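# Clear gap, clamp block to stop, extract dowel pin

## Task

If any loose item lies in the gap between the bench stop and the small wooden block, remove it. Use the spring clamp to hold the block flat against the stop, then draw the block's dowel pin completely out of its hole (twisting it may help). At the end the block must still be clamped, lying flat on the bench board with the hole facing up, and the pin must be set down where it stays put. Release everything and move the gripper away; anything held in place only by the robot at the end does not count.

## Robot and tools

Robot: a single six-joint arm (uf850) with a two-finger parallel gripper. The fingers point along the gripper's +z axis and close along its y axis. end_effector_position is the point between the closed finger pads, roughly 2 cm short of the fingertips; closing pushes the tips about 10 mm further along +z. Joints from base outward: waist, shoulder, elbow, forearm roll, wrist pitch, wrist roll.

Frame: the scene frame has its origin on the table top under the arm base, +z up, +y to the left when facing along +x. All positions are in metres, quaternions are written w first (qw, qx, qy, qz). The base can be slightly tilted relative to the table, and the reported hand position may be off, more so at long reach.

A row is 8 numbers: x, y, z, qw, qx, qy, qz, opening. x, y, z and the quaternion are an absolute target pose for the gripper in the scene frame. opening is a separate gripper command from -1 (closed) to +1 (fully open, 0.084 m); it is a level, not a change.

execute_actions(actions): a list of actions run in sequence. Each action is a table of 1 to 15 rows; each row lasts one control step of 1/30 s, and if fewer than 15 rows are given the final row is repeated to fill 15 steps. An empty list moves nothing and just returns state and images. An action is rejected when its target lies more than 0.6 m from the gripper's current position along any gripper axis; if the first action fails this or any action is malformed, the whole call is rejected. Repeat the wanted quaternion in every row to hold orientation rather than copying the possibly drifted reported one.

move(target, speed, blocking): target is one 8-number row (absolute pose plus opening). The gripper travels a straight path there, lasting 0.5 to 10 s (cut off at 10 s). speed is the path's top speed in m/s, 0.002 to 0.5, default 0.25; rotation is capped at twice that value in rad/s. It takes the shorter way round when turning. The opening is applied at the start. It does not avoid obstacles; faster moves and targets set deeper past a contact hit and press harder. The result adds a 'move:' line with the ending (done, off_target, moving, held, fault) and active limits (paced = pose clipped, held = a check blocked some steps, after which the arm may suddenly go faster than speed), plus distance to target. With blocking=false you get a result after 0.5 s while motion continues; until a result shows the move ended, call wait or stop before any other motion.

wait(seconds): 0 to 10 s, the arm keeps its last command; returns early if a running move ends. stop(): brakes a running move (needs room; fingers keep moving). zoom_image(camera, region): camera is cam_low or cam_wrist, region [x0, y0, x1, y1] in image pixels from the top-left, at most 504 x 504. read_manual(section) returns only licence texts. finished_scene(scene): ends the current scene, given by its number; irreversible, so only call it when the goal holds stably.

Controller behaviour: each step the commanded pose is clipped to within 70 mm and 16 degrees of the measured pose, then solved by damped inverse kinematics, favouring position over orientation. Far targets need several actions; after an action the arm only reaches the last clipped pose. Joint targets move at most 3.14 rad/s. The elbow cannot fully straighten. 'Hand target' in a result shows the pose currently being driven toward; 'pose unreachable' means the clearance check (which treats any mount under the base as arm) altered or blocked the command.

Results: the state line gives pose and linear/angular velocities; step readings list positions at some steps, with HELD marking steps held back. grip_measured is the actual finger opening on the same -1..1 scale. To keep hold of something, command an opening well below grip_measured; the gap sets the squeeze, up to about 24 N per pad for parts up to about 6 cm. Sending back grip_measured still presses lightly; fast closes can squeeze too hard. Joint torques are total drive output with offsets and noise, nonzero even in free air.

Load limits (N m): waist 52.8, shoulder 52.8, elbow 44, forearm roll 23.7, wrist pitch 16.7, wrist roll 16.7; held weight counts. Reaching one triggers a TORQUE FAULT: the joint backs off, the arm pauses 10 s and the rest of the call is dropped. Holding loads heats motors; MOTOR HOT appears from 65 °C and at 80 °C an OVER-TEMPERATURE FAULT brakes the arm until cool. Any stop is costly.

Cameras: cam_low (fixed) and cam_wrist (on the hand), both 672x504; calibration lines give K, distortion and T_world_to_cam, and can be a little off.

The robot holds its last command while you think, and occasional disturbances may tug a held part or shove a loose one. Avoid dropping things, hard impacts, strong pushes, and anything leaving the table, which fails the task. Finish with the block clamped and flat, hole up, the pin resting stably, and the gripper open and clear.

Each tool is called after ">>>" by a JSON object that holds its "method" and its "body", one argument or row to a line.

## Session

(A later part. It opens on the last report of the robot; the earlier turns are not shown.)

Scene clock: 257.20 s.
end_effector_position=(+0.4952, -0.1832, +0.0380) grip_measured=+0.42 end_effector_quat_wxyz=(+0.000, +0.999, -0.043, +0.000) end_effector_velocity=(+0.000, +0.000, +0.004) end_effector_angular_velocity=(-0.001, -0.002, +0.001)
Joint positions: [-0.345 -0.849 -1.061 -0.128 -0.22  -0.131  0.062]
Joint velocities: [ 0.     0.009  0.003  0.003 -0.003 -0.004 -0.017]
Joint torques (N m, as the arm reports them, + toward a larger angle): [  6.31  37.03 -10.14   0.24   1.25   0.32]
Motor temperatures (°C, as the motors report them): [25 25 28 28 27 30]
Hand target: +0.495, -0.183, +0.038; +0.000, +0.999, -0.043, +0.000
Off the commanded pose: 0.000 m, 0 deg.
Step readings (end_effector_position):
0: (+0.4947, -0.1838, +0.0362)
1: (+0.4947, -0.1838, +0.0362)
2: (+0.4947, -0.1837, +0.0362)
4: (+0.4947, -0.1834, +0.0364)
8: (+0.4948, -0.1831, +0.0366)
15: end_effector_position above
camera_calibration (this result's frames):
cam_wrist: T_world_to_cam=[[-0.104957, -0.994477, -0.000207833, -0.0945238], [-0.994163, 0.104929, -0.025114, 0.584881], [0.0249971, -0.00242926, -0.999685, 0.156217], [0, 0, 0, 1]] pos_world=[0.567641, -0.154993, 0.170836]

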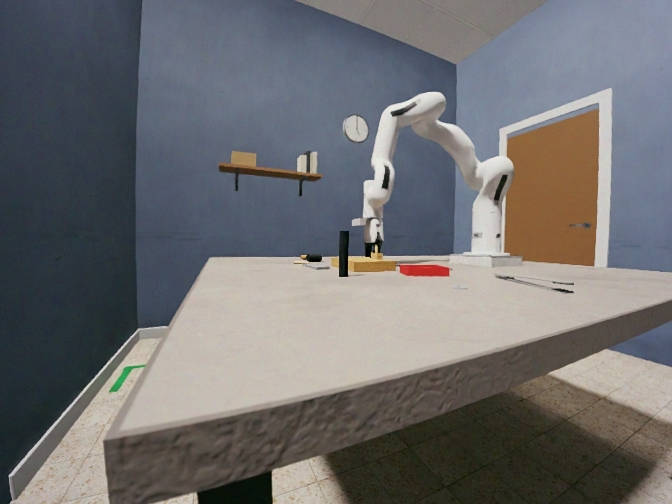

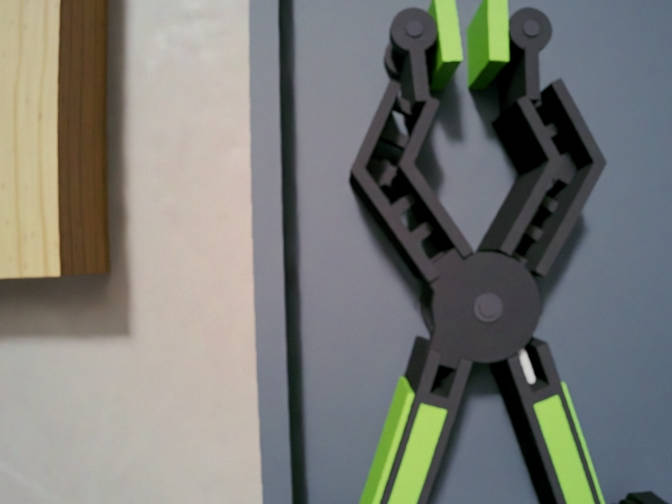

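>>> {"method": "execute_actions", "body": {
  "actions": [
    [[0.4948,-0.183,0.039,0,0.99909,-0.04275,0,0.4],[0.4948,-0.183,0.040,0,0.99909,-0.04275,0,0.4],[0.4948,-0.183,0.0405,0,0.99909,-0.04275,0,0.4],[0.4948,-0.183,0.0405,0,0.99909,-0.04275,0,0.4],[0.4947,-0.184,0.0405,0,0.99909,-0.04275,0,0.4],[0.4946,-0.1855,0.0405,0,0.99909,-0.04275,0,0.4],[0.4945,-0.187,0.0405,0,0.99909,-0.04275,0,0.4],[0.4943,-0.1885,0.0405,0,0.99909,-0.04275,0,0.4],[0.4942,-0.190,0.0405,0,0.99909,-0.04275,0,0.4],[0.4941,-0.1915,0.0405,0,0.99909,-0.04275,0,0.4],[0.4939,-0.193,0.0405,0,0.99909,-0.04275,0,0.4],[0.4938,-0.1945,0.0405,0,0.99909,-0.04275,0,0.4],[0.4937,-0.196,0.0403,0,0.99909,-0.04275,0,0.4],[0.4936,-0.197,0.040,0,0.99909,-0.04275,0,0.4],[0.4935,-0.198,0.0396,0,0.99909,-0.04275,0,0.4]],
    [[0.4935,-0.198,0.0392,0,0.99909,-0.04275,0,0.4],[0.4935,-0.198,0.0388,0,0.99909,-0.04275,0,0.4],[0.4935,-0.198,0.0384,0,0.99909,-0.04275,0,0.4],[0.4935,-0.198,0.0380,0,0.99909,-0.04275,0,0.42],[0.4935,-0.198,0.0376,0,0.99909,-0.04275,0,0.45],[0.4935,-0.198,0.0372,0,0.99909,-0.04275,0,0.48],[0.4935,-0.198,0.0369,0,0.99909,-0.04275,0,0.51],[0.4935,-0.198,0.0367,0,0.99909,-0.04275,0,0.54],[0.4935,-0.198,0.0366,0,0.99909,-0.04275,0,0.57],[0.4935,-0.198,0.0366,0,0.99909,-0.04275,0,0.60],[0.4935,-0.198,0.0366,0,0.99909,-0.04275,0,0.63],[0.4935,-0.198,0.0366,0,0.99909,-0.04275,0,0.66],[0.4935,-0.198,0.0366,0,0.99909,-0.04275,0,0.69],[0.4935,-0.198,0.0366,0,0.99909,-0.04275,0,0.72],[0.4935,-0.198,0.0366,0,0.99909,-0.04275,0,0.75]]
  ]
}}

Scene clock: 280.57 s.
end_effector_position=(+0.4935, -0.1980, +0.0368) grip_measured=+0.70 end_effector_quat_wxyz=(+0.000, +0.999, -0.043, -0.000) end_effector_velocity=(+0.000, -0.001, -0.001) end_effector_angular_velocity=(-0.000, -0.001, +0.001)
Joint positions: [-0.372 -0.856 -1.073 -0.126 -0.225 -0.161  0.073]
Joint velocities: [-0.001 -0.003 -0.002 -0.002  0.002 -0.     0.034]
Joint torques (N m, as the arm reports them, + toward a larger angle): [  6.45  42.89 -12.88   0.7    0.5    0.17]
Motor temperatures (°C, as the motors report them): [25 25 28 28 27 30]
Hand target: +0.493, -0.198, +0.037; +0.000, +0.999, -0.043, -0.000
Off the commanded pose: 0.000 m, 0 deg.
Step readings (end_effector_position; steps 1 to 15: 1st action; 16 to 30: 2nd action):
0: (+0.4948, -0.1830, +0.0380)
1: (+0.4948, -0.1830, +0.0380)
2: (+0.4947, -0.1830, +0.0381)
4: (+0.4940, -0.1827, +0.0384)
8: (+0.4934, -0.1838, +0.0393)
15: (+0.4937, -0.1928, +0.0402)
16: (+0.4936, -0.1941, +0.0401)
17: (+0.4936, -0.1952, +0.0399)
19: (+0.4935, -0.1966, +0.0394)
23: (+0.4935, -0.1976, +0.0380)
30: end_effector_position above
camera_calibration (this result's frames):
cam_wrist: T_world_to_cam=[[-0.104889, -0.994484, -0.000380646, -0.109445], [-0.994186, 0.104867, -0.0244543, 0.5847], [0.0243593, -0.00218655, -0.999701, 0.155387], [0, 0, 0, 1]] pos_world=[0.566035, -0.169818, 0.169597]

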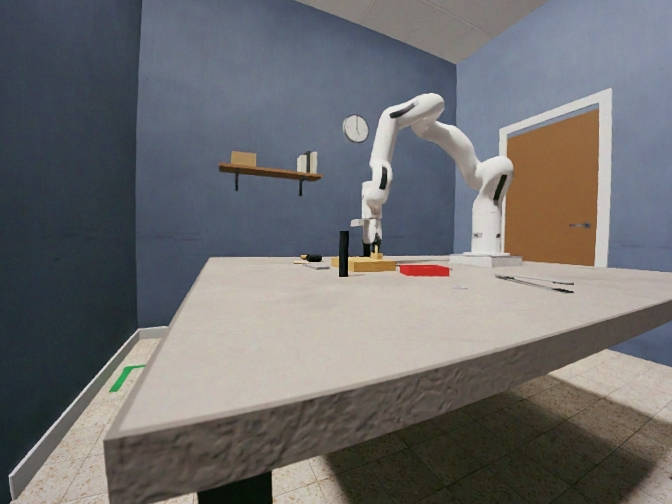

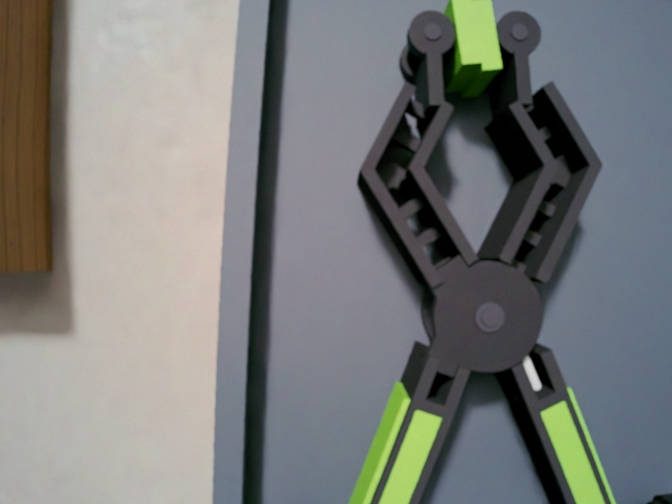

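>>> {"method": "execute_actions", "body": {
  "actions": [
    [[0.4935,-0.198,0.0355,0,0.99909,-0.04275,0,0.72],[0.4935,-0.198,0.0345,0,0.99909,-0.04275,0,0.72],[0.4935,-0.198,0.0335,0,0.99909,-0.04275,0,0.72],[0.4935,-0.198,0.0325,0,0.99909,-0.04275,0,0.72],[0.4935,-0.198,0.0315,0,0.99909,-0.04275,0,0.72],[0.4935,-0.198,0.0305,0,0.99909,-0.04275,0,0.72],[0.4935,-0.198,0.0295,0,0.99909,-0.04275,0,0.72],[0.4935,-0.198,0.0285,0,0.99909,-0.04275,0,0.72],[0.4935,-0.198,0.028,0,0.99909,-0.04275,0,0.72]]
  ]
}}

Scene clock: 290.37 s.
end_effector_position=(+0.4935, -0.1980, +0.0284) grip_measured=+0.72 end_effector_quat_wxyz=(-0.000, +0.999, -0.043, -0.000) end_effector_velocity=(+0.001, -0.000, -0.004) end_effector_angular_velocity=(-0.001, -0.002, -0.002)
Joint positions: [-0.373 -0.874 -1.08  -0.132 -0.213 -0.154  0.073]
Joint velocities: [-0.    -0.01  -0.005 -0.006  0.008  0.008  0.   ]
Joint torques (N m, as the arm reports them, + toward a larger angle): [  4.76  42.85 -12.99   0.75   0.57   0.33]
Motor temperatures (°C, as the motors report them): [25 25 28 28 27 30]
Hand target: +0.494, -0.198, +0.028; -0.000, +0.999, -0.043, +0.000
Off the commanded pose: 0.000 m, 0 deg.
Step readings (end_effector_position):
0: (+0.4935, -0.1980, +0.0366)
1: (+0.4935, -0.1980, +0.0366)
2: (+0.4936, -0.1980, +0.0364)
4: (+0.4936, -0.1980, +0.0356)
8: (+0.4935, -0.1980, +0.0324)
15: end_effector_position above
camera_calibration (this result's frames):
cam_wrist: T_world_to_cam=[[-0.10489, -0.994484, -0.000500175, -0.109468], [-0.994186, 0.104871, -0.0244166, 0.584489], [0.0243344, -0.00206379, -0.999702, 0.147121], [0, 0, 0, 1]] pos_world=[0.566028, -0.169856, 0.161294]

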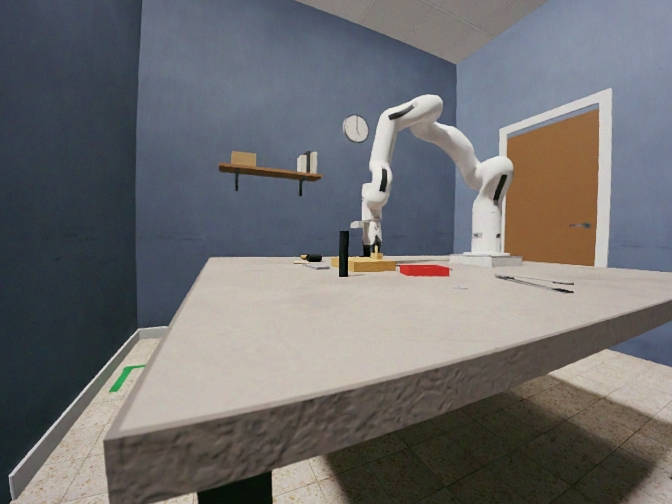

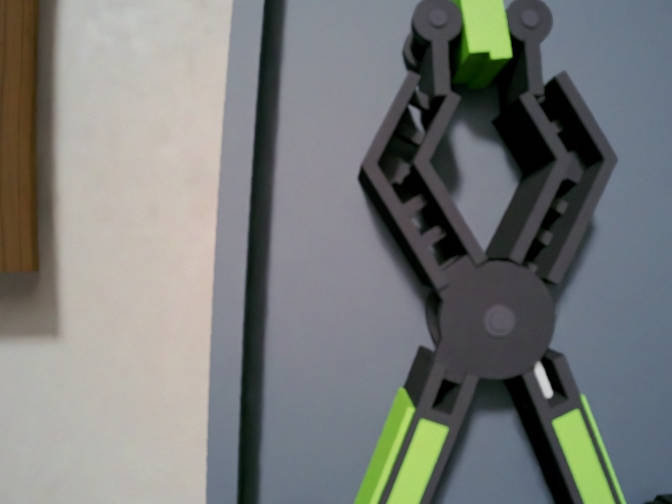

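>>> {"method": "execute_actions", "body": {
  "actions": [
    [[0.4935,-0.198,0.028,0,0.99909,-0.04275,0,0.68],[0.4935,-0.198,0.0285,0,0.99909,-0.04275,0,0.64],[0.4935,-0.198,0.0291,0,0.99909,-0.04275,0,0.60],[0.4935,-0.198,0.0296,0,0.99909,-0.04275,0,0.56],[0.4935,-0.198,0.0300,0,0.99909,-0.04275,0,0.51],[0.4935,-0.198,0.0304,0,0.99909,-0.04275,0,0.46],[0.4935,-0.198,0.0308,0,0.99909,-0.04275,0,0.41],[0.4935,-0.198,0.0312,0,0.99909,-0.04275,0,0.36],[0.4935,-0.198,0.0316,0,0.99909,-0.04275,0,0.31],[0.4935,-0.198,0.0319,0,0.99909,-0.04275,0,0.26],[0.4935,-0.198,0.0322,0,0.99909,-0.04275,0,0.21],[0.4935,-0.198,0.0325,0,0.99909,-0.04275,0,0.16],[0.4935,-0.198,0.0328,0,0.99909,-0.04275,0,0.11],[0.4935,-0.198,0.0331,0,0.99909,-0.04275,0,0.06],[0.4935,-0.198,0.0334,0,0.99909,-0.04275,0,0.01]],
    [[0.4935,-0.198,0.0336,0,0.99909,-0.04275,0,-0.04],[0.4935,-0.198,0.0338,0,0.99909,-0.04275,0,-0.09],[0.4935,-0.198,0.034,0,0.99909,-0.04275,0,-0.14],[0.4935,-0.198,0.0341,0,0.99909,-0.04275,0,-0.19],[0.4935,-0.198,0.0342,0,0.99909,-0.04275,0,-0.24],[0.4935,-0.198,0.0343,0,0.99909,-0.04275,0,-0.29],[0.4935,-0.198,0.0344,0,0.99909,-0.04275,0,-0.34],[0.4935,-0.198,0.0345,0,0.99909,-0.04275,0,-0.39],[0.4935,-0.198,0.0345,0,0.99909,-0.04275,0,-0.44],[0.4935,-0.198,0.0346,0,0.99909,-0.04275,0,-0.49],[0.4935,-0.198,0.0346,0,0.99909,-0.04275,0,-0.54],[0.4935,-0.198,0.0346,0,0.99909,-0.04275,0,-0.6],[0.4935,-0.198,0.0346,0,0.99909,-0.04275,0,-0.65],[0.4935,-0.198,0.0346,0,0.99909,-0.04275,0,-0.7]]
  ]
}}

Scene clock: 313.47 s.
end_effector_position=(+0.4936, -0.1980, +0.0345) grip_measured=-0.50 end_effector_quat_wxyz=(+0.000, +0.999, -0.043, +0.000) end_effector_velocity=(-0.000, +0.000, +0.000) end_effector_angular_velocity=(+0.000, -0.000, +0.003)
Joint positions: [-0.372 -0.861 -1.075 -0.128 -0.221 -0.159  0.022]
Joint velocities: [-0.     0.001  0.001  0.001  0.    -0.004 -0.   ]
Joint torques (N m, as the arm reports them, + toward a larger angle): [  4.37  36.74 -10.56   0.01   0.07   0.15]
Motor temperatures (°C, as the motors report them): [25 25 28 28 27 30]
Hand target: +0.493, -0.198, +0.035; +0.000, +0.999, -0.043, +0.000
Off the commanded pose: 0.000 m, 0 deg.
Step readings (end_effector_position; steps 1 to 15: 1st action; 16 to 30: 2nd action):
0: (+0.4935, -0.1980, +0.0280)
1: (+0.4935, -0.1980, +0.0280)
2: (+0.4935, -0.1980, +0.0280)
4: (+0.4935, -0.1980, +0.0282)
8: (+0.4937, -0.1981, +0.0298)
15: (+0.4937, -0.1981, +0.0323)
16: (+0.4937, -0.1980, +0.0326)
17: (+0.4937, -0.1980, +0.0329)
19: (+0.4937, -0.1980, +0.0334)
23: (+0.4936, -0.1980, +0.0341)
30: end_effector_position above
camera_calibration (this result's frames):
cam_wrist: T_world_to_cam=[[-0.104917, -0.994481, -0.000346068, -0.109474], [-0.994169, 0.104893, -0.0250269, 0.584803], [0.0249251, -0.00228171, -0.999687, 0.152798], [0, 0, 0, 1]] pos_world=[0.566099, -0.169863, 0.167348]

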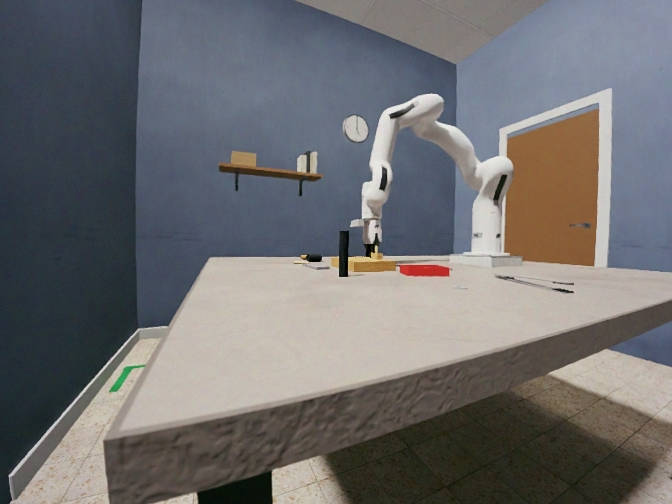

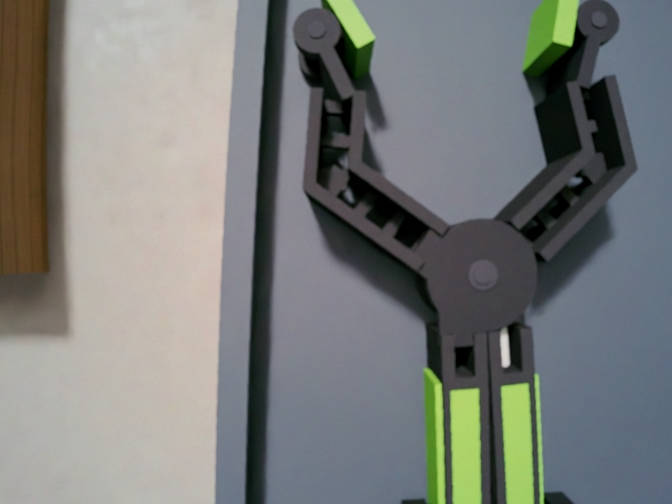

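>>> {"method": "move", "body": {
  "target": [0.4935,-0.198,0.10,0,0.99909,-0.04275,0,-0.7],
  "speed": 0.2
}}

>>> {"method": "move", "body": {
  "target": [0.5808,-0.1189,0.125,0,0.74489,0.66718,0,-0.7],
  "speed": 0.4
}}

>>> {"method": "zoom_image", "body": {
  "camera": "cam_low",
  "region": [335,210,405,272]
}}

Scene clock: 336.90 s.
end_effector_position=(+0.4931, -0.1978, +0.0998) grip_measured=-0.50 end_effector_quat_wxyz=(-0.000, +0.999, -0.043, -0.000) end_effector_velocity=(+0.000, -0.000, +0.002) end_effector_angular_velocity=(+0.000, -0.001, -0.001)
Joint positions: [-0.369 -0.721 -1.038 -0.088 -0.324 -0.197  0.022]
Joint velocities: [-0.     0.004  0.001  0.002 -0.003 -0.001 -0.   ]
Joint torques (N m, as the arm reports them, + toward a larger angle): [  5.48  40.14 -13.88   0.69   0.65   0.25]
Motor temperatures (°C, as the motors report them): [25 25 28 28 27 30]
Hand target: +0.493, -0.198, +0.100; -0.000, +0.999, -0.043, -0.000
Off the commanded pose: 0.000 m, 0 deg.
move: done
camera_calibration (this result's frames):
cam_wrist: T_world_to_cam=[[-0.104922, -0.99448, -0.000484384, -0.109305], [-0.994187, 0.104903, -0.0242363, 0.585839], [0.0241534, -0.00206137, -0.999706, 0.21858], [0, 0, 0, 1]] pos_world=[0.565686, -0.169707, 0.232661]

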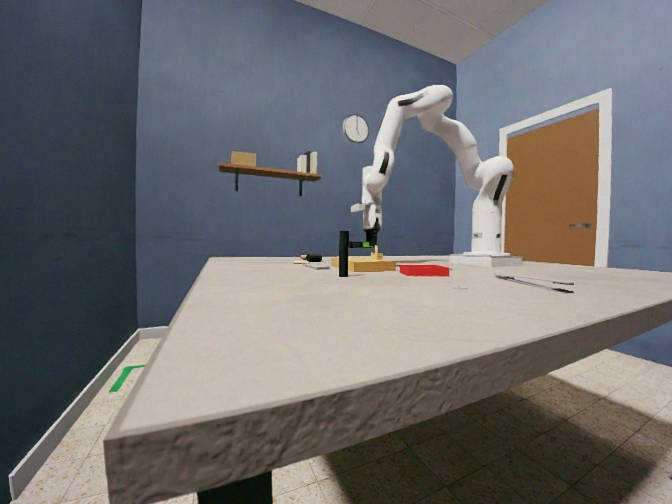

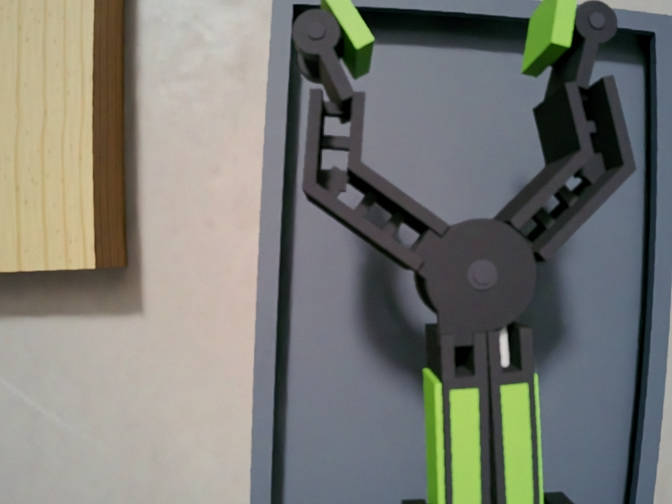

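Scene clock: 339.43 s.
end_effector_position=(+0.5807, -0.1186, +0.1253) grip_measured=-0.50 end_effector_quat_wxyz=(+0.000, +0.745, +0.667, +0.000) end_effector_velocity=(+0.001, +0.001, +0.000) end_effector_angular_velocity=(+0.009, +0.001, +0.011)
Joint positions: [-0.19  -0.785 -1.234 -0.06  -0.46  -1.592  0.022]
Joint velocities: [-0.002 -0.002 -0.004  0.019 -0.004 -0.03   0.   ]
Joint torques (N m, as the arm reports them, + toward a larger angle): [  4.48  44.83 -16.59   0.77   0.48   0.31]
Motor temperatures (°C, as the motors report them): [25 25 28 28 27 30]
Hand target: +0.581, -0.119, +0.125; -0.000, +0.745, +0.667, +0.000
Off the commanded pose: 0.000 m, 0 deg.
move: done
camera_calibration (this result's frames):
cam_wrist: T_world_to_cam=[[0.991466, -0.130367, -0.0000563294, -0.555524], [-0.13033, -0.991174, -0.0242409, 0.0336082], [0.00310438, 0.0240414, -0.999706, 0.257457], [0, 0, 0, 1]] pos_world=[0.554364, -0.0453, 0.258164]

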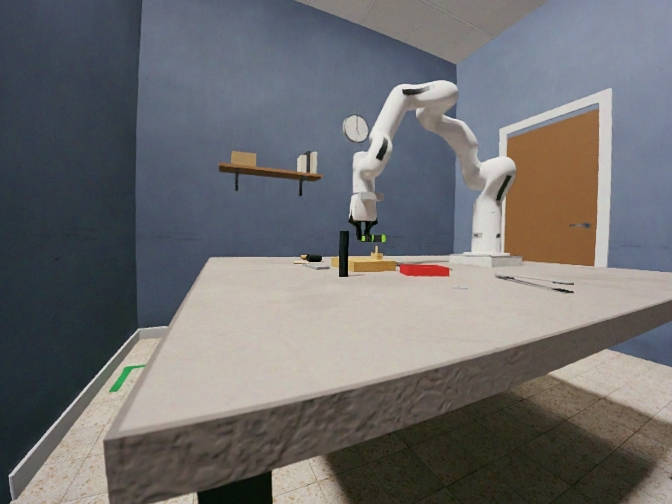

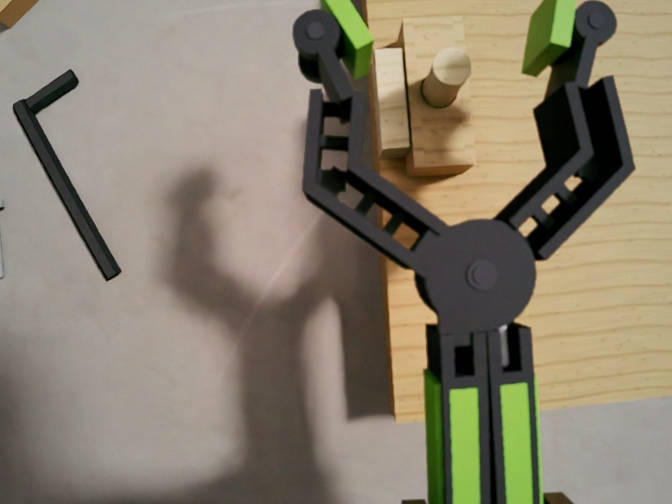

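Region (335, 210, 405, 272) of cam_low's 672x504 image, scaled by 7.200, with more detail than that image has; it fills the top 446 rows of this view, and the rest is white.

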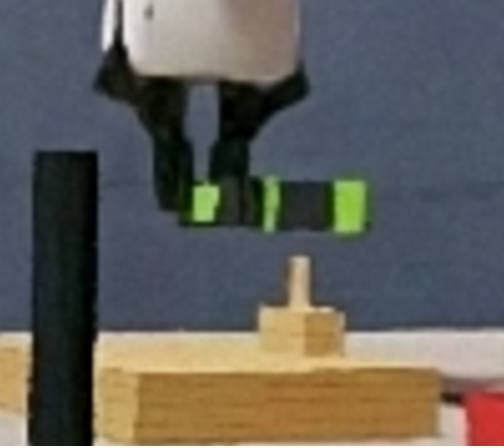

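>>> {"method": "move", "body": {
  "target": [0.5806,-0.1187,0.071,0,0.74489,0.66718,0,-0.7],
  "speed": 0.1
}}

>>> {"method": "zoom_image", "body": {
  "camera": "cam_low",
  "region": [350,232,400,272]
}}

Scene clock: 351.23 s.
end_effector_position=(+0.5809, -0.1188, +0.0713) grip_measured=-0.50 end_effector_quat_wxyz=(+0.000, +0.745, +0.667, +0.000) end_effector_velocity=(+0.000, +0.000, -0.003) end_effector_angular_velocity=(-0.000, +0.000, +0.002)
Joint positions: [-0.193 -0.886 -1.255 -0.072 -0.38  -1.584  0.022]
Joint velocities: [ 0.    -0.005 -0.002 -0.001  0.003 -0.001 -0.   ]
Joint torques (N m, as the arm reports them, + toward a larger angle): [  4.34  45.02 -14.5    0.16   0.34   0.27]
Motor temperatures (°C, as the motors report them): [25 25 28 28 27 30]
Hand target: +0.581, -0.119, +0.071; -0.000, +0.745, +0.667, +0.000
Off the commanded pose: 0.000 m, 0 deg.
move: done
camera_calibration (this result's frames):
cam_wrist: T_world_to_cam=[[0.991626, -0.129145, -0.000156101, -0.55575], [-0.129109, -0.991326, -0.0245529, 0.031448], [0.00301613, 0.0243675, -0.999699, 0.203481], [0, 0, 0, 1]] pos_world=[0.554542, -0.0455552, 0.204105]

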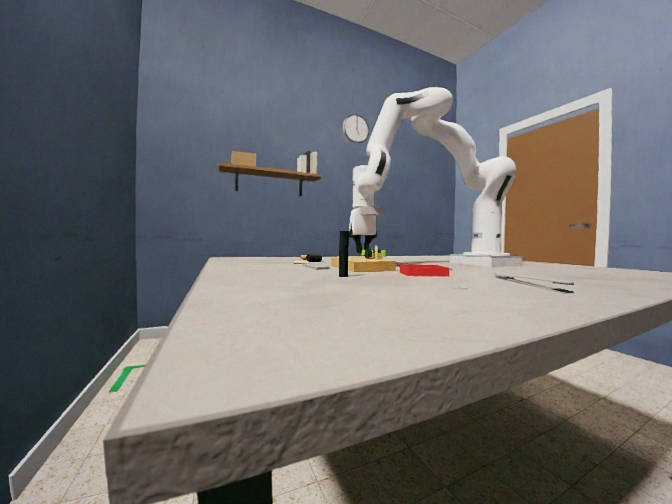

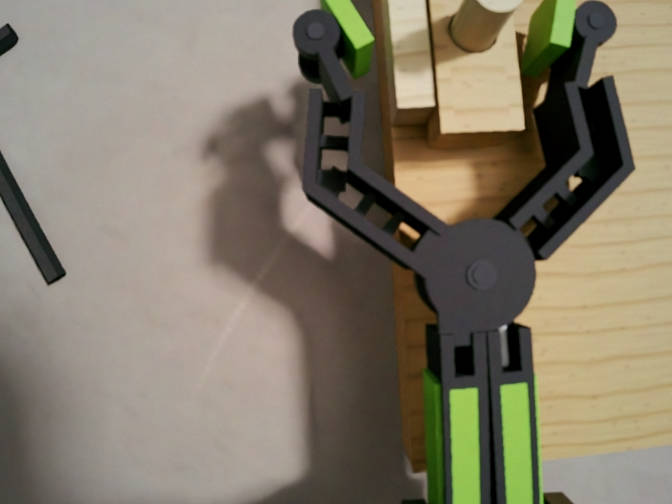

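Region (350, 232, 400, 272) of cam_low's 672x504 image, scaled by 10.080, with more detail than that image has; it fills the top 403 rows of this view, and the rest is white.

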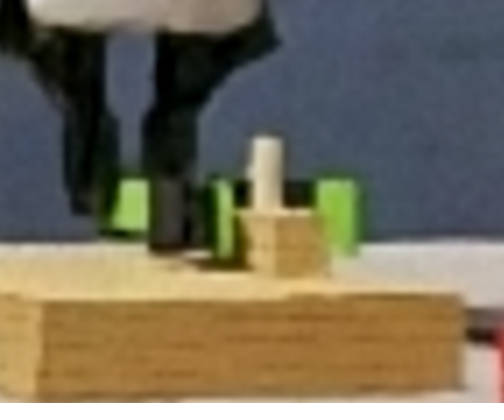

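>>> {"method": "execute_actions", "body": {
  "actions": [
    [[0.5806,-0.1187,0.0702,0,0.74489,0.66718,0,-0.7],[0.5806,-0.1187,0.0694,0,0.74489,0.66718,0,-0.7],[0.5806,-0.1187,0.0686,0,0.74489,0.66718,0,-0.7],[0.5806,-0.1187,0.0678,0,0.74489,0.66718,0,-0.7],[0.5806,-0.1187,0.067,0,0.74489,0.66718,0,-0.7],[0.5806,-0.1187,0.0664,0,0.74489,0.66718,0,-0.7],[0.5806,-0.1187,0.066,0,0.74489,0.66718,0,-0.7]]
  ]
}}

>>> {"method": "zoom_image", "body": {
  "camera": "cam_low",
  "region": [350,232,400,272]
}}

Scene clock: 361.33 s.
end_effector_position=(+0.5806, -0.1187, +0.0662) grip_measured=-0.50 end_effector_quat_wxyz=(-0.000, +0.745, +0.667, +0.000) end_effector_velocity=(+0.000, -0.000, -0.001) end_effector_angular_velocity=(-0.000, -0.001, +0.001)
Joint positions: [-0.193 -0.895 -1.257 -0.073 -0.372 -1.582  0.022]
Joint velocities: [-0.    -0.003 -0.001 -0.     0.002 -0.001 -0.   ]
Joint torques (N m, as the arm reports them, + toward a larger angle): [  5.11  45.86 -15.25   0.6    0.43   0.35]
Motor temperatures (°C, as the motors report them): [25 25 28 28 27 30]
Hand target: +0.581, -0.119, +0.066; -0.000, +0.745, +0.667, +0.000
Off the commanded pose: 0.000 m, 0 deg.
Step readings (end_effector_position):
0: (+0.5809, -0.1187, +0.0709)
1: (+0.5809, -0.1187, +0.0709)
2: (+0.5809, -0.1187, +0.0708)
4: (+0.5808, -0.1187, +0.0702)
8: (+0.5806, -0.1187, +0.0678)
15: end_effector_position above
camera_calibration (this result's frames):
cam_wrist: T_world_to_cam=[[0.991623, -0.129168, -0.000414641, -0.55541], [-0.12914, -0.991323, -0.0245195, 0.0313488], [0.0027561, 0.0243676, -0.999699, 0.198534], [0, 0, 0, 1]] pos_world=[0.554258, -0.0455024, 0.199013]

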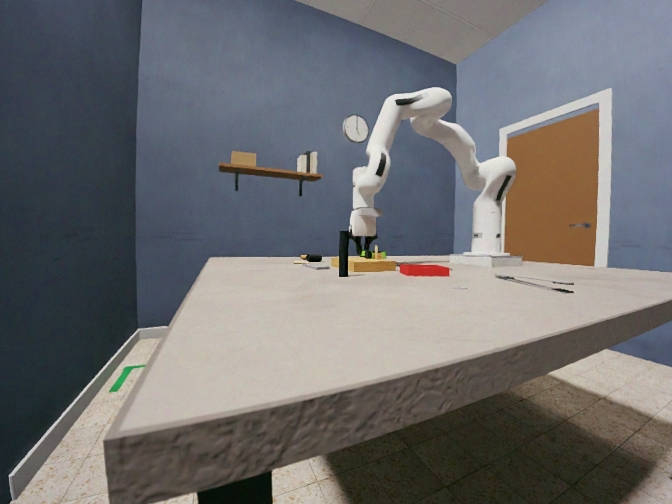

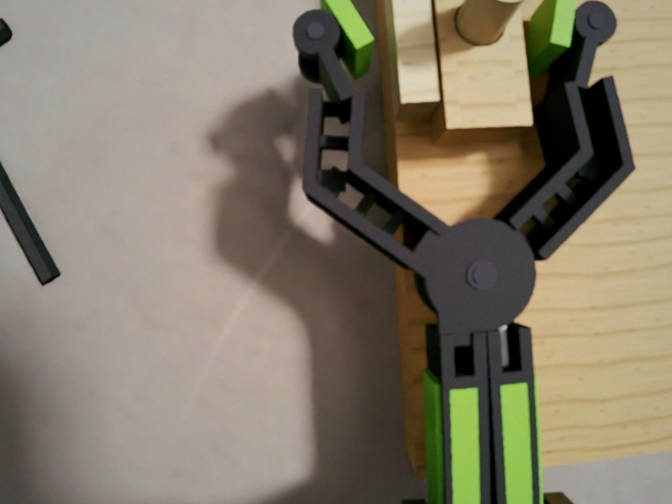

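Region (350, 232, 400, 272) of cam_low's 672x504 image, scaled by 10.080, with more detail than that image has; it fills the top 403 rows of this view, and the rest is white.

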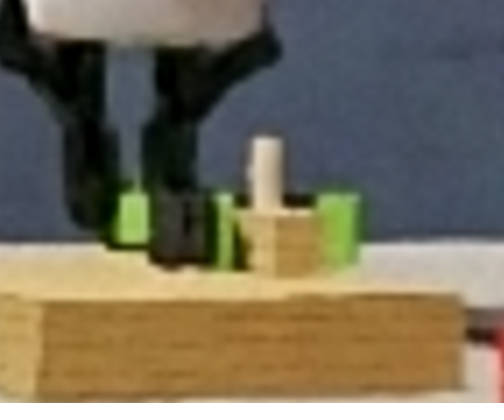

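>>> {"method": "execute_actions", "body": {
  "actions": [
    [[0.5806,-0.1187,0.0656,0,0.74489,0.66718,0,-0.62],[0.5806,-0.1187,0.0652,0,0.74489,0.66718,0,-0.55],[0.5806,-0.1187,0.0649,0,0.74489,0.66718,0,-0.5],[0.5806,-0.1187,0.0648,0,0.74489,0.66718,0,-0.47],[0.5806,-0.1187,0.0647,0,0.74489,0.66718,0,-0.44],[0.5806,-0.1187,0.0646,0,0.74489,0.66718,0,-0.41],[0.5806,-0.1187,0.0645,0,0.74489,0.66718,0,-0.38],[0.5806,-0.1187,0.0644,0,0.74489,0.66718,0,-0.35],[0.5806,-0.1187,0.0643,0,0.74489,0.66718,0,-0.32],[0.5806,-0.1187,0.0642,0,0.74489,0.66718,0,-0.29],[0.5806,-0.1187,0.0641,0,0.74489,0.66718,0,-0.26],[0.5806,-0.1187,0.064,0,0.74489,0.66718,0,-0.23],[0.5806,-0.1187,0.0639,0,0.74489,0.66718,0,-0.20],[0.5806,-0.1187,0.0638,0,0.74489,0.66718,0,-0.17],[0.5806,-0.1187,0.0637,0,0.74489,0.66718,0,-0.14]],
    [[0.5806,-0.1187,0.0636,0,0.74489,0.66718,0,-0.12],[0.5806,-0.1187,0.0635,0,0.74489,0.66718,0,-0.10],[0.5806,-0.1187,0.0634,0,0.74489,0.66718,0,-0.08],[0.5806,-0.1187,0.0633,0,0.74489,0.66718,0,-0.06],[0.5806,-0.1187,0.0633,0,0.74489,0.66718,0,-0.04],[0.5806,-0.1187,0.0633,0,0.74489,0.66718,0,-0.02],[0.5806,-0.1187,0.0633,0,0.74489,0.66718,0,0.0],[0.5806,-0.1187,0.0633,0,0.74489,0.66718,0,0.03],[0.5806,-0.1187,0.0633,0,0.74489,0.66718,0,0.07],[0.5806,-0.1187,0.0633,0,0.74489,0.66718,0,0.12],[0.5806,-0.1187,0.0633,0,0.74489,0.66718,0,0.18],[0.5806,-0.1187,0.0633,0,0.74489,0.66718,0,0.25],[0.5806,-0.1187,0.0633,0,0.74489,0.66718,0,0.32],[0.5806,-0.1187,0.0633,0,0.74489,0.66718,0,0.4]]
  ]
}}

Scene clock: 380.10 s.
end_effector_position=(+0.5807, -0.1187, +0.0633) grip_measured=+0.33 end_effector_quat_wxyz=(+0.000, +0.745, +0.667, +0.000) end_effector_velocity=(-0.000, +0.000, -0.000) end_effector_angular_velocity=(+0.000, +0.001, -0.000)
Joint positions: [-0.193 -0.901 -1.258 -0.074 -0.368 -1.582  0.058]
Joint velocities: [ 0.    -0.     0.    -0.    -0.     0.001  0.05 ]
Joint torques (N m, as the arm reports them, + toward a larger angle): [  5.05  44.71 -15.05   0.36   0.32   0.25]
Motor temperatures (°C, as the motors report them): [25 25 28 28 27 30]
Hand target: +0.581, -0.119, +0.063; -0.000, +0.745, +0.667, +0.000
Off the commanded pose: 0.000 m, 0 deg.
Step readings (end_effector_position; steps 1 to 15: 1st action; 16 to 30: 2nd action):
0: (+0.5806, -0.1187, +0.0660)
1: (+0.5806, -0.1187, +0.0660)
2: (+0.5806, -0.1187, +0.0659)
4: (+0.5806, -0.1187, +0.0656)
8: (+0.5806, -0.1187, +0.0649)
15: (+0.5806, -0.1187, +0.0641)
16: (+0.5805, -0.1187, +0.0640)
17: (+0.5804, -0.1186, +0.0638)
19: (+0.5805, -0.1186, +0.0637)
23: (+0.5806, -0.1187, +0.0634)
30: end_effector_position above
camera_calibration (this result's frames):
cam_wrist: T_world_to_cam=[[0.991618, -0.129203, -0.00023652, -0.55547], [-0.12917, -0.99132, -0.024508, 0.031288], [0.00293204, 0.0243331, -0.9997, 0.195612], [0, 0, 0, 1]] pos_world=[0.554282, -0.0455121, 0.196188]

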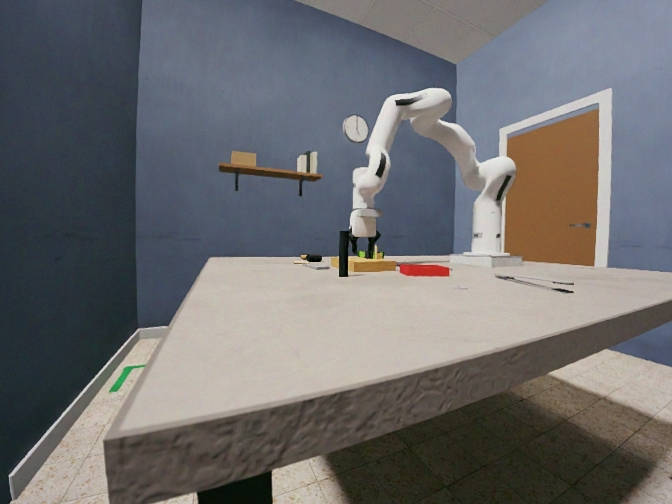

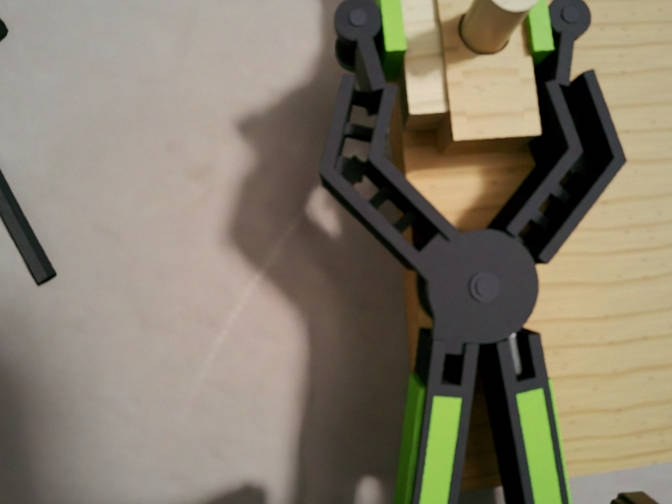

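>>> {"method": "move", "body": {
  "target": [0.5806,-0.1187,0.095,0,0.74489,0.66718,0,0.4],
  "speed": 0.2
}}

>>> {"method": "move", "body": {
  "target": [0.5906,-0.043,0.125,0,0.72837,0.68518,0,-0.35],
  "speed": 0.25
}}

>>> {"method": "zoom_image", "body": {
  "camera": "cam_low",
  "region": [350,232,400,272]
}}

Scene clock: 390.23 s.
end_effector_position=(+0.5804, -0.1187, +0.0947) grip_measured=+0.39 end_effector_quat_wxyz=(-0.000, +0.745, +0.667, -0.000) end_effector_velocity=(-0.000, +0.000, +0.002) end_effector_angular_velocity=(-0.000, -0.000, +0.001)
Joint positions: [-0.192 -0.84  -1.243 -0.066 -0.413 -1.589  0.061]
Joint velocities: [ 0.     0.005  0.001  0.    -0.003 -0.001  0.   ]
Joint torques (N m, as the arm reports them, + toward a larger angle): [  5.23  44.31 -15.11   0.35   0.53   0.32]
Motor temperatures (°C, as the motors report them): [25 25 28 28 27 30]
Hand target: +0.580, -0.119, +0.095; +0.000, +0.745, +0.667, -0.000
Off the commanded pose: 0.000 m, 0 deg.
move: done
camera_calibration (this result's frames):
cam_wrist: T_world_to_cam=[[0.991621, -0.129183, -0.000628051, -0.55512], [-0.129159, -0.991321, -0.0244988, 0.0320698], [0.00254223, 0.0243747, -0.9997, 0.227188], [0, 0, 0, 1]] pos_world=[0.554033, -0.045458, 0.227557]

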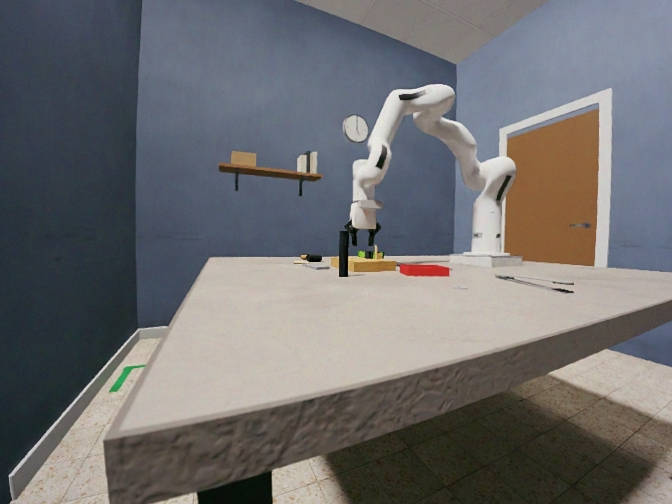

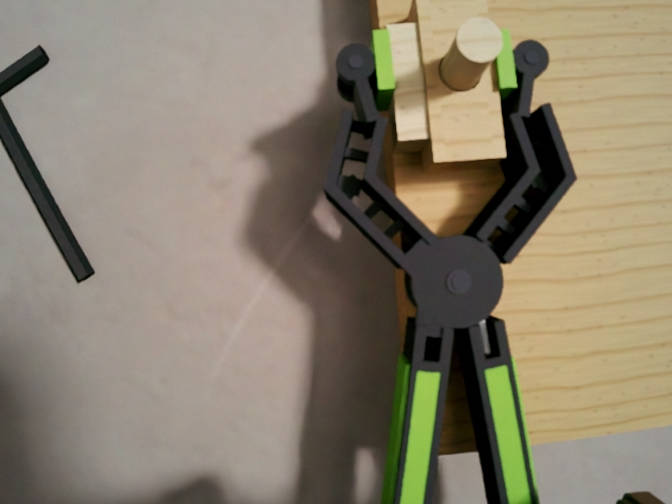

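Scene clock: 391.20 s.
end_effector_position=(+0.5905, -0.0430, +0.1249) grip_measured=-0.37 end_effector_quat_wxyz=(-0.000, +0.728, +0.685, +0.000) end_effector_velocity=(+0.000, +0.002, +0.001) end_effector_angular_velocity=(-0.000, -0.000, +0.003)
Joint positions: [-0.062 -0.79  -1.237 -0.055 -0.461 -1.519  0.028]
Joint velocities: [ 0.004  0.001 -0.001 -0.001 -0.002  0.001  0.   ]
Joint torques (N m, as the arm reports them, + toward a larger angle): [  4.07  44.31 -15.96   0.88   0.37   0.3 ]
Motor temperatures (°C, as the motors report them): [25 25 28 28 27 30]
Hand target: +0.591, -0.043, +0.125; -0.000, +0.728, +0.685, +0.000
Off the commanded pose: 0.000 m, 0 deg.
move: done
camera_calibration (this result's frames):
cam_wrist: T_world_to_cam=[[0.996727, -0.0808434, -0.000453498, -0.556288], [-0.0808293, -0.996413, -0.0250439, 0.0804538], [0.00157276, 0.0249986, -0.999686, 0.256121], [0, 0, 0, 1]] pos_world=[0.560568, 0.0287903, 0.257804]

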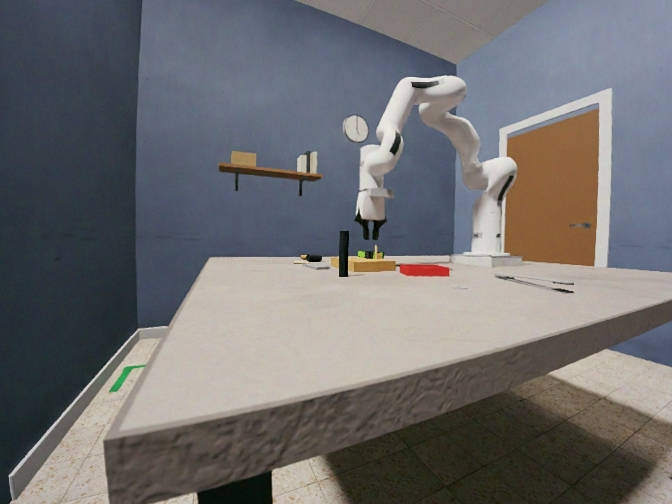

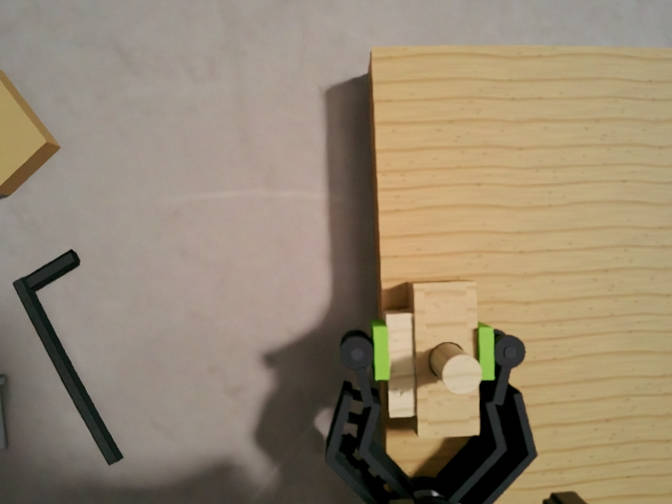

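Region (350, 232, 400, 272) of cam_low's 672x504 image, scaled by 10.080, with more detail than that image has; it fills the top 403 rows of this view, and the rest is white.

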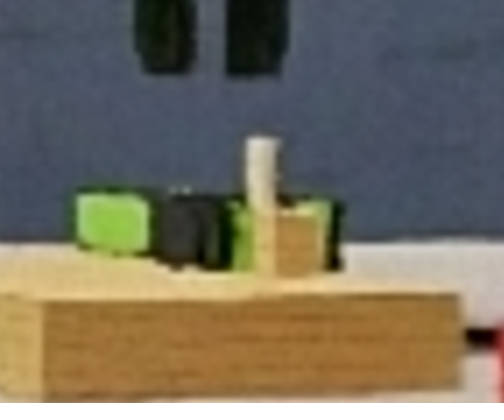

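>>> {"method": "zoom_image", "body": {
  "camera": "cam_wrist",
  "region": [350,270,530,450]
}}

Region (350, 270, 530, 450) of cam_wrist's 672x504 image, scaled by 2.800, with more detail than that image has.

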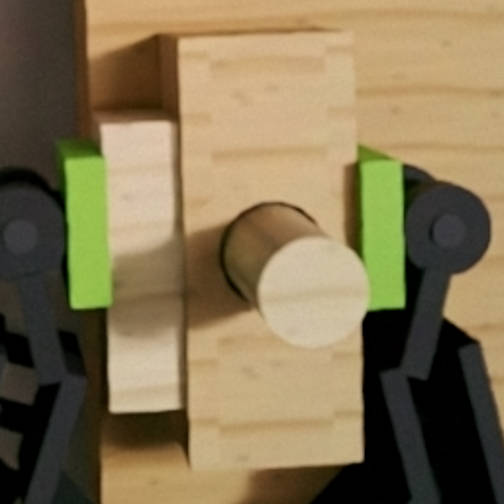

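>>> {"method": "execute_actions", "body": {
  "actions": [
    [[0.5907,-0.040,0.124,0,0.72837,0.68518,0,-0.35],[0.5909,-0.036,0.123,0,0.72837,0.68518,0,-0.35],[0.5912,-0.032,0.1215,0,0.72837,0.68518,0,-0.35],[0.5914,-0.028,0.120,0,0.72837,0.68518,0,-0.35],[0.5917,-0.024,0.118,0,0.72837,0.68518,0,-0.35],[0.5919,-0.020,0.116,0,0.72837,0.68518,0,-0.35],[0.5921,-0.016,0.113,0,0.72837,0.68518,0,-0.35],[0.5924,-0.012,0.110,0,0.72837,0.68518,0,-0.35],[0.5926,-0.009,0.107,0,0.72837,0.68518,0,-0.35],[0.5927,-0.0065,0.104,0,0.72837,0.68518,0,-0.35],[0.5928,-0.005,0.101,0,0.72837,0.68518,0,-0.35],[0.5929,-0.004,0.098,0,0.72837,0.68518,0,-0.35],[0.5929,-0.0034,0.095,0,0.72837,0.68518,0,-0.35],[0.5929,-0.0034,0.092,0,0.72837,0.68518,0,-0.35],[0.5929,-0.0034,0.0895,0,0.72837,0.68518,0,-0.35]],
    [[0.5929,-0.0034,0.0875,0,0.72837,0.68518,0,-0.38],[0.5929,-0.0034,0.086,0,0.72837,0.68518,0,-0.41],[0.5929,-0.0034,0.085,0,0.72837,0.68518,0,-0.44],[0.5929,-0.0034,0.0842,0,0.72837,0.68518,0,-0.47],[0.5929,-0.0034,0.084,0,0.72837,0.68518,0,-0.50],[0.5929,-0.0034,0.084,0,0.72837,0.68518,0,-0.53],[0.5929,-0.0034,0.084,0,0.72837,0.68518,0,-0.56],[0.5929,-0.0034,0.084,0,0.72837,0.68518,0,-0.59],[0.5929,-0.0034,0.084,0,0.72837,0.68518,0,-0.62],[0.5929,-0.0034,0.084,0,0.72837,0.68518,0,-0.65]]
  ]
}}

>>> {"method": "zoom_image", "body": {
  "camera": "cam_low",
  "region": [355,232,395,266]
}}

Scene clock: 424.27 s.
end_effector_position=(+0.5931, -0.0034, +0.0843) grip_measured=-0.67 end_effector_quat_wxyz=(+0.000, +0.728, +0.685, +0.000) end_effector_velocity=(-0.000, +0.000, -0.002) end_effector_angular_velocity=(-0.000, +0.001, -0.000)
Joint positions: [ 0.003 -0.869 -1.255 -0.062 -0.401 -1.447  0.015]
Joint velocities: [ 0.001 -0.004 -0.001 -0.001  0.002  0.002 -0.002]
Joint torques (N m, as the arm reports them, + toward a larger angle): [  4.83  45.15 -16.06   0.41   0.35   0.24]
Motor temperatures (°C, as the motors report them): [25 25 28 28 27 30]
Hand target: +0.593, -0.003, +0.084; -0.000, +0.728, +0.685, +0.000
Off the commanded pose: 0.000 m, 0 deg.
Step readings (end_effector_position; steps 1 to 15: 1st action; 16 to 30: 2nd action):
0: (+0.5905, -0.0427, +0.1251)
1: (+0.5906, -0.0426, +0.1250)
2: (+0.5906, -0.0423, +0.1249)
4: (+0.5908, -0.0394, +0.1240)
8: (+0.5914, -0.0275, +0.1192)
15: (+0.5922, -0.0075, +0.1015)
16: (+0.5923, -0.0063, +0.0987)
17: (+0.5923, -0.0055, +0.0959)
19: (+0.5924, -0.0045, +0.0912)
23: (+0.5927, -0.0037, +0.0860)
30: end_effector_position above
camera_calibration (this result's frames):
cam_wrist: T_world_to_cam=[[0.996745, -0.0806242, -0.000217959, -0.555722], [-0.0806051, -0.996443, -0.0245956, 0.118868], [0.00176582, 0.0245331, -0.999697, 0.214378], [0, 0, 0, 1]] pos_world=[0.563116, 0.068381, 0.217116]

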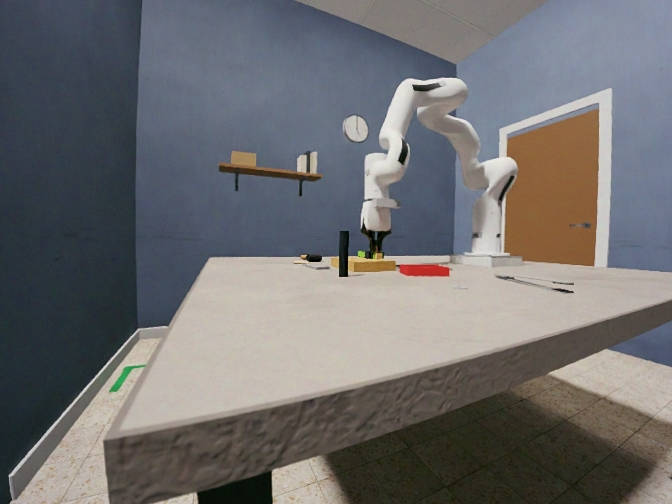

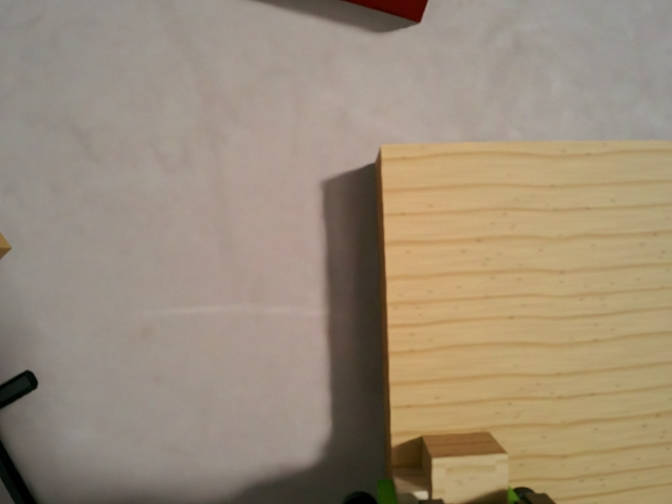

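Region (355, 232, 395, 266) of cam_low's 672x504 image, scaled by 12.600, with more detail than that image has; it fills the top 428 rows of this view, and the rest is white.

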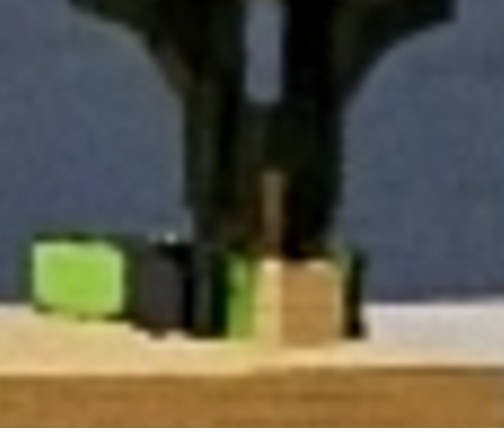

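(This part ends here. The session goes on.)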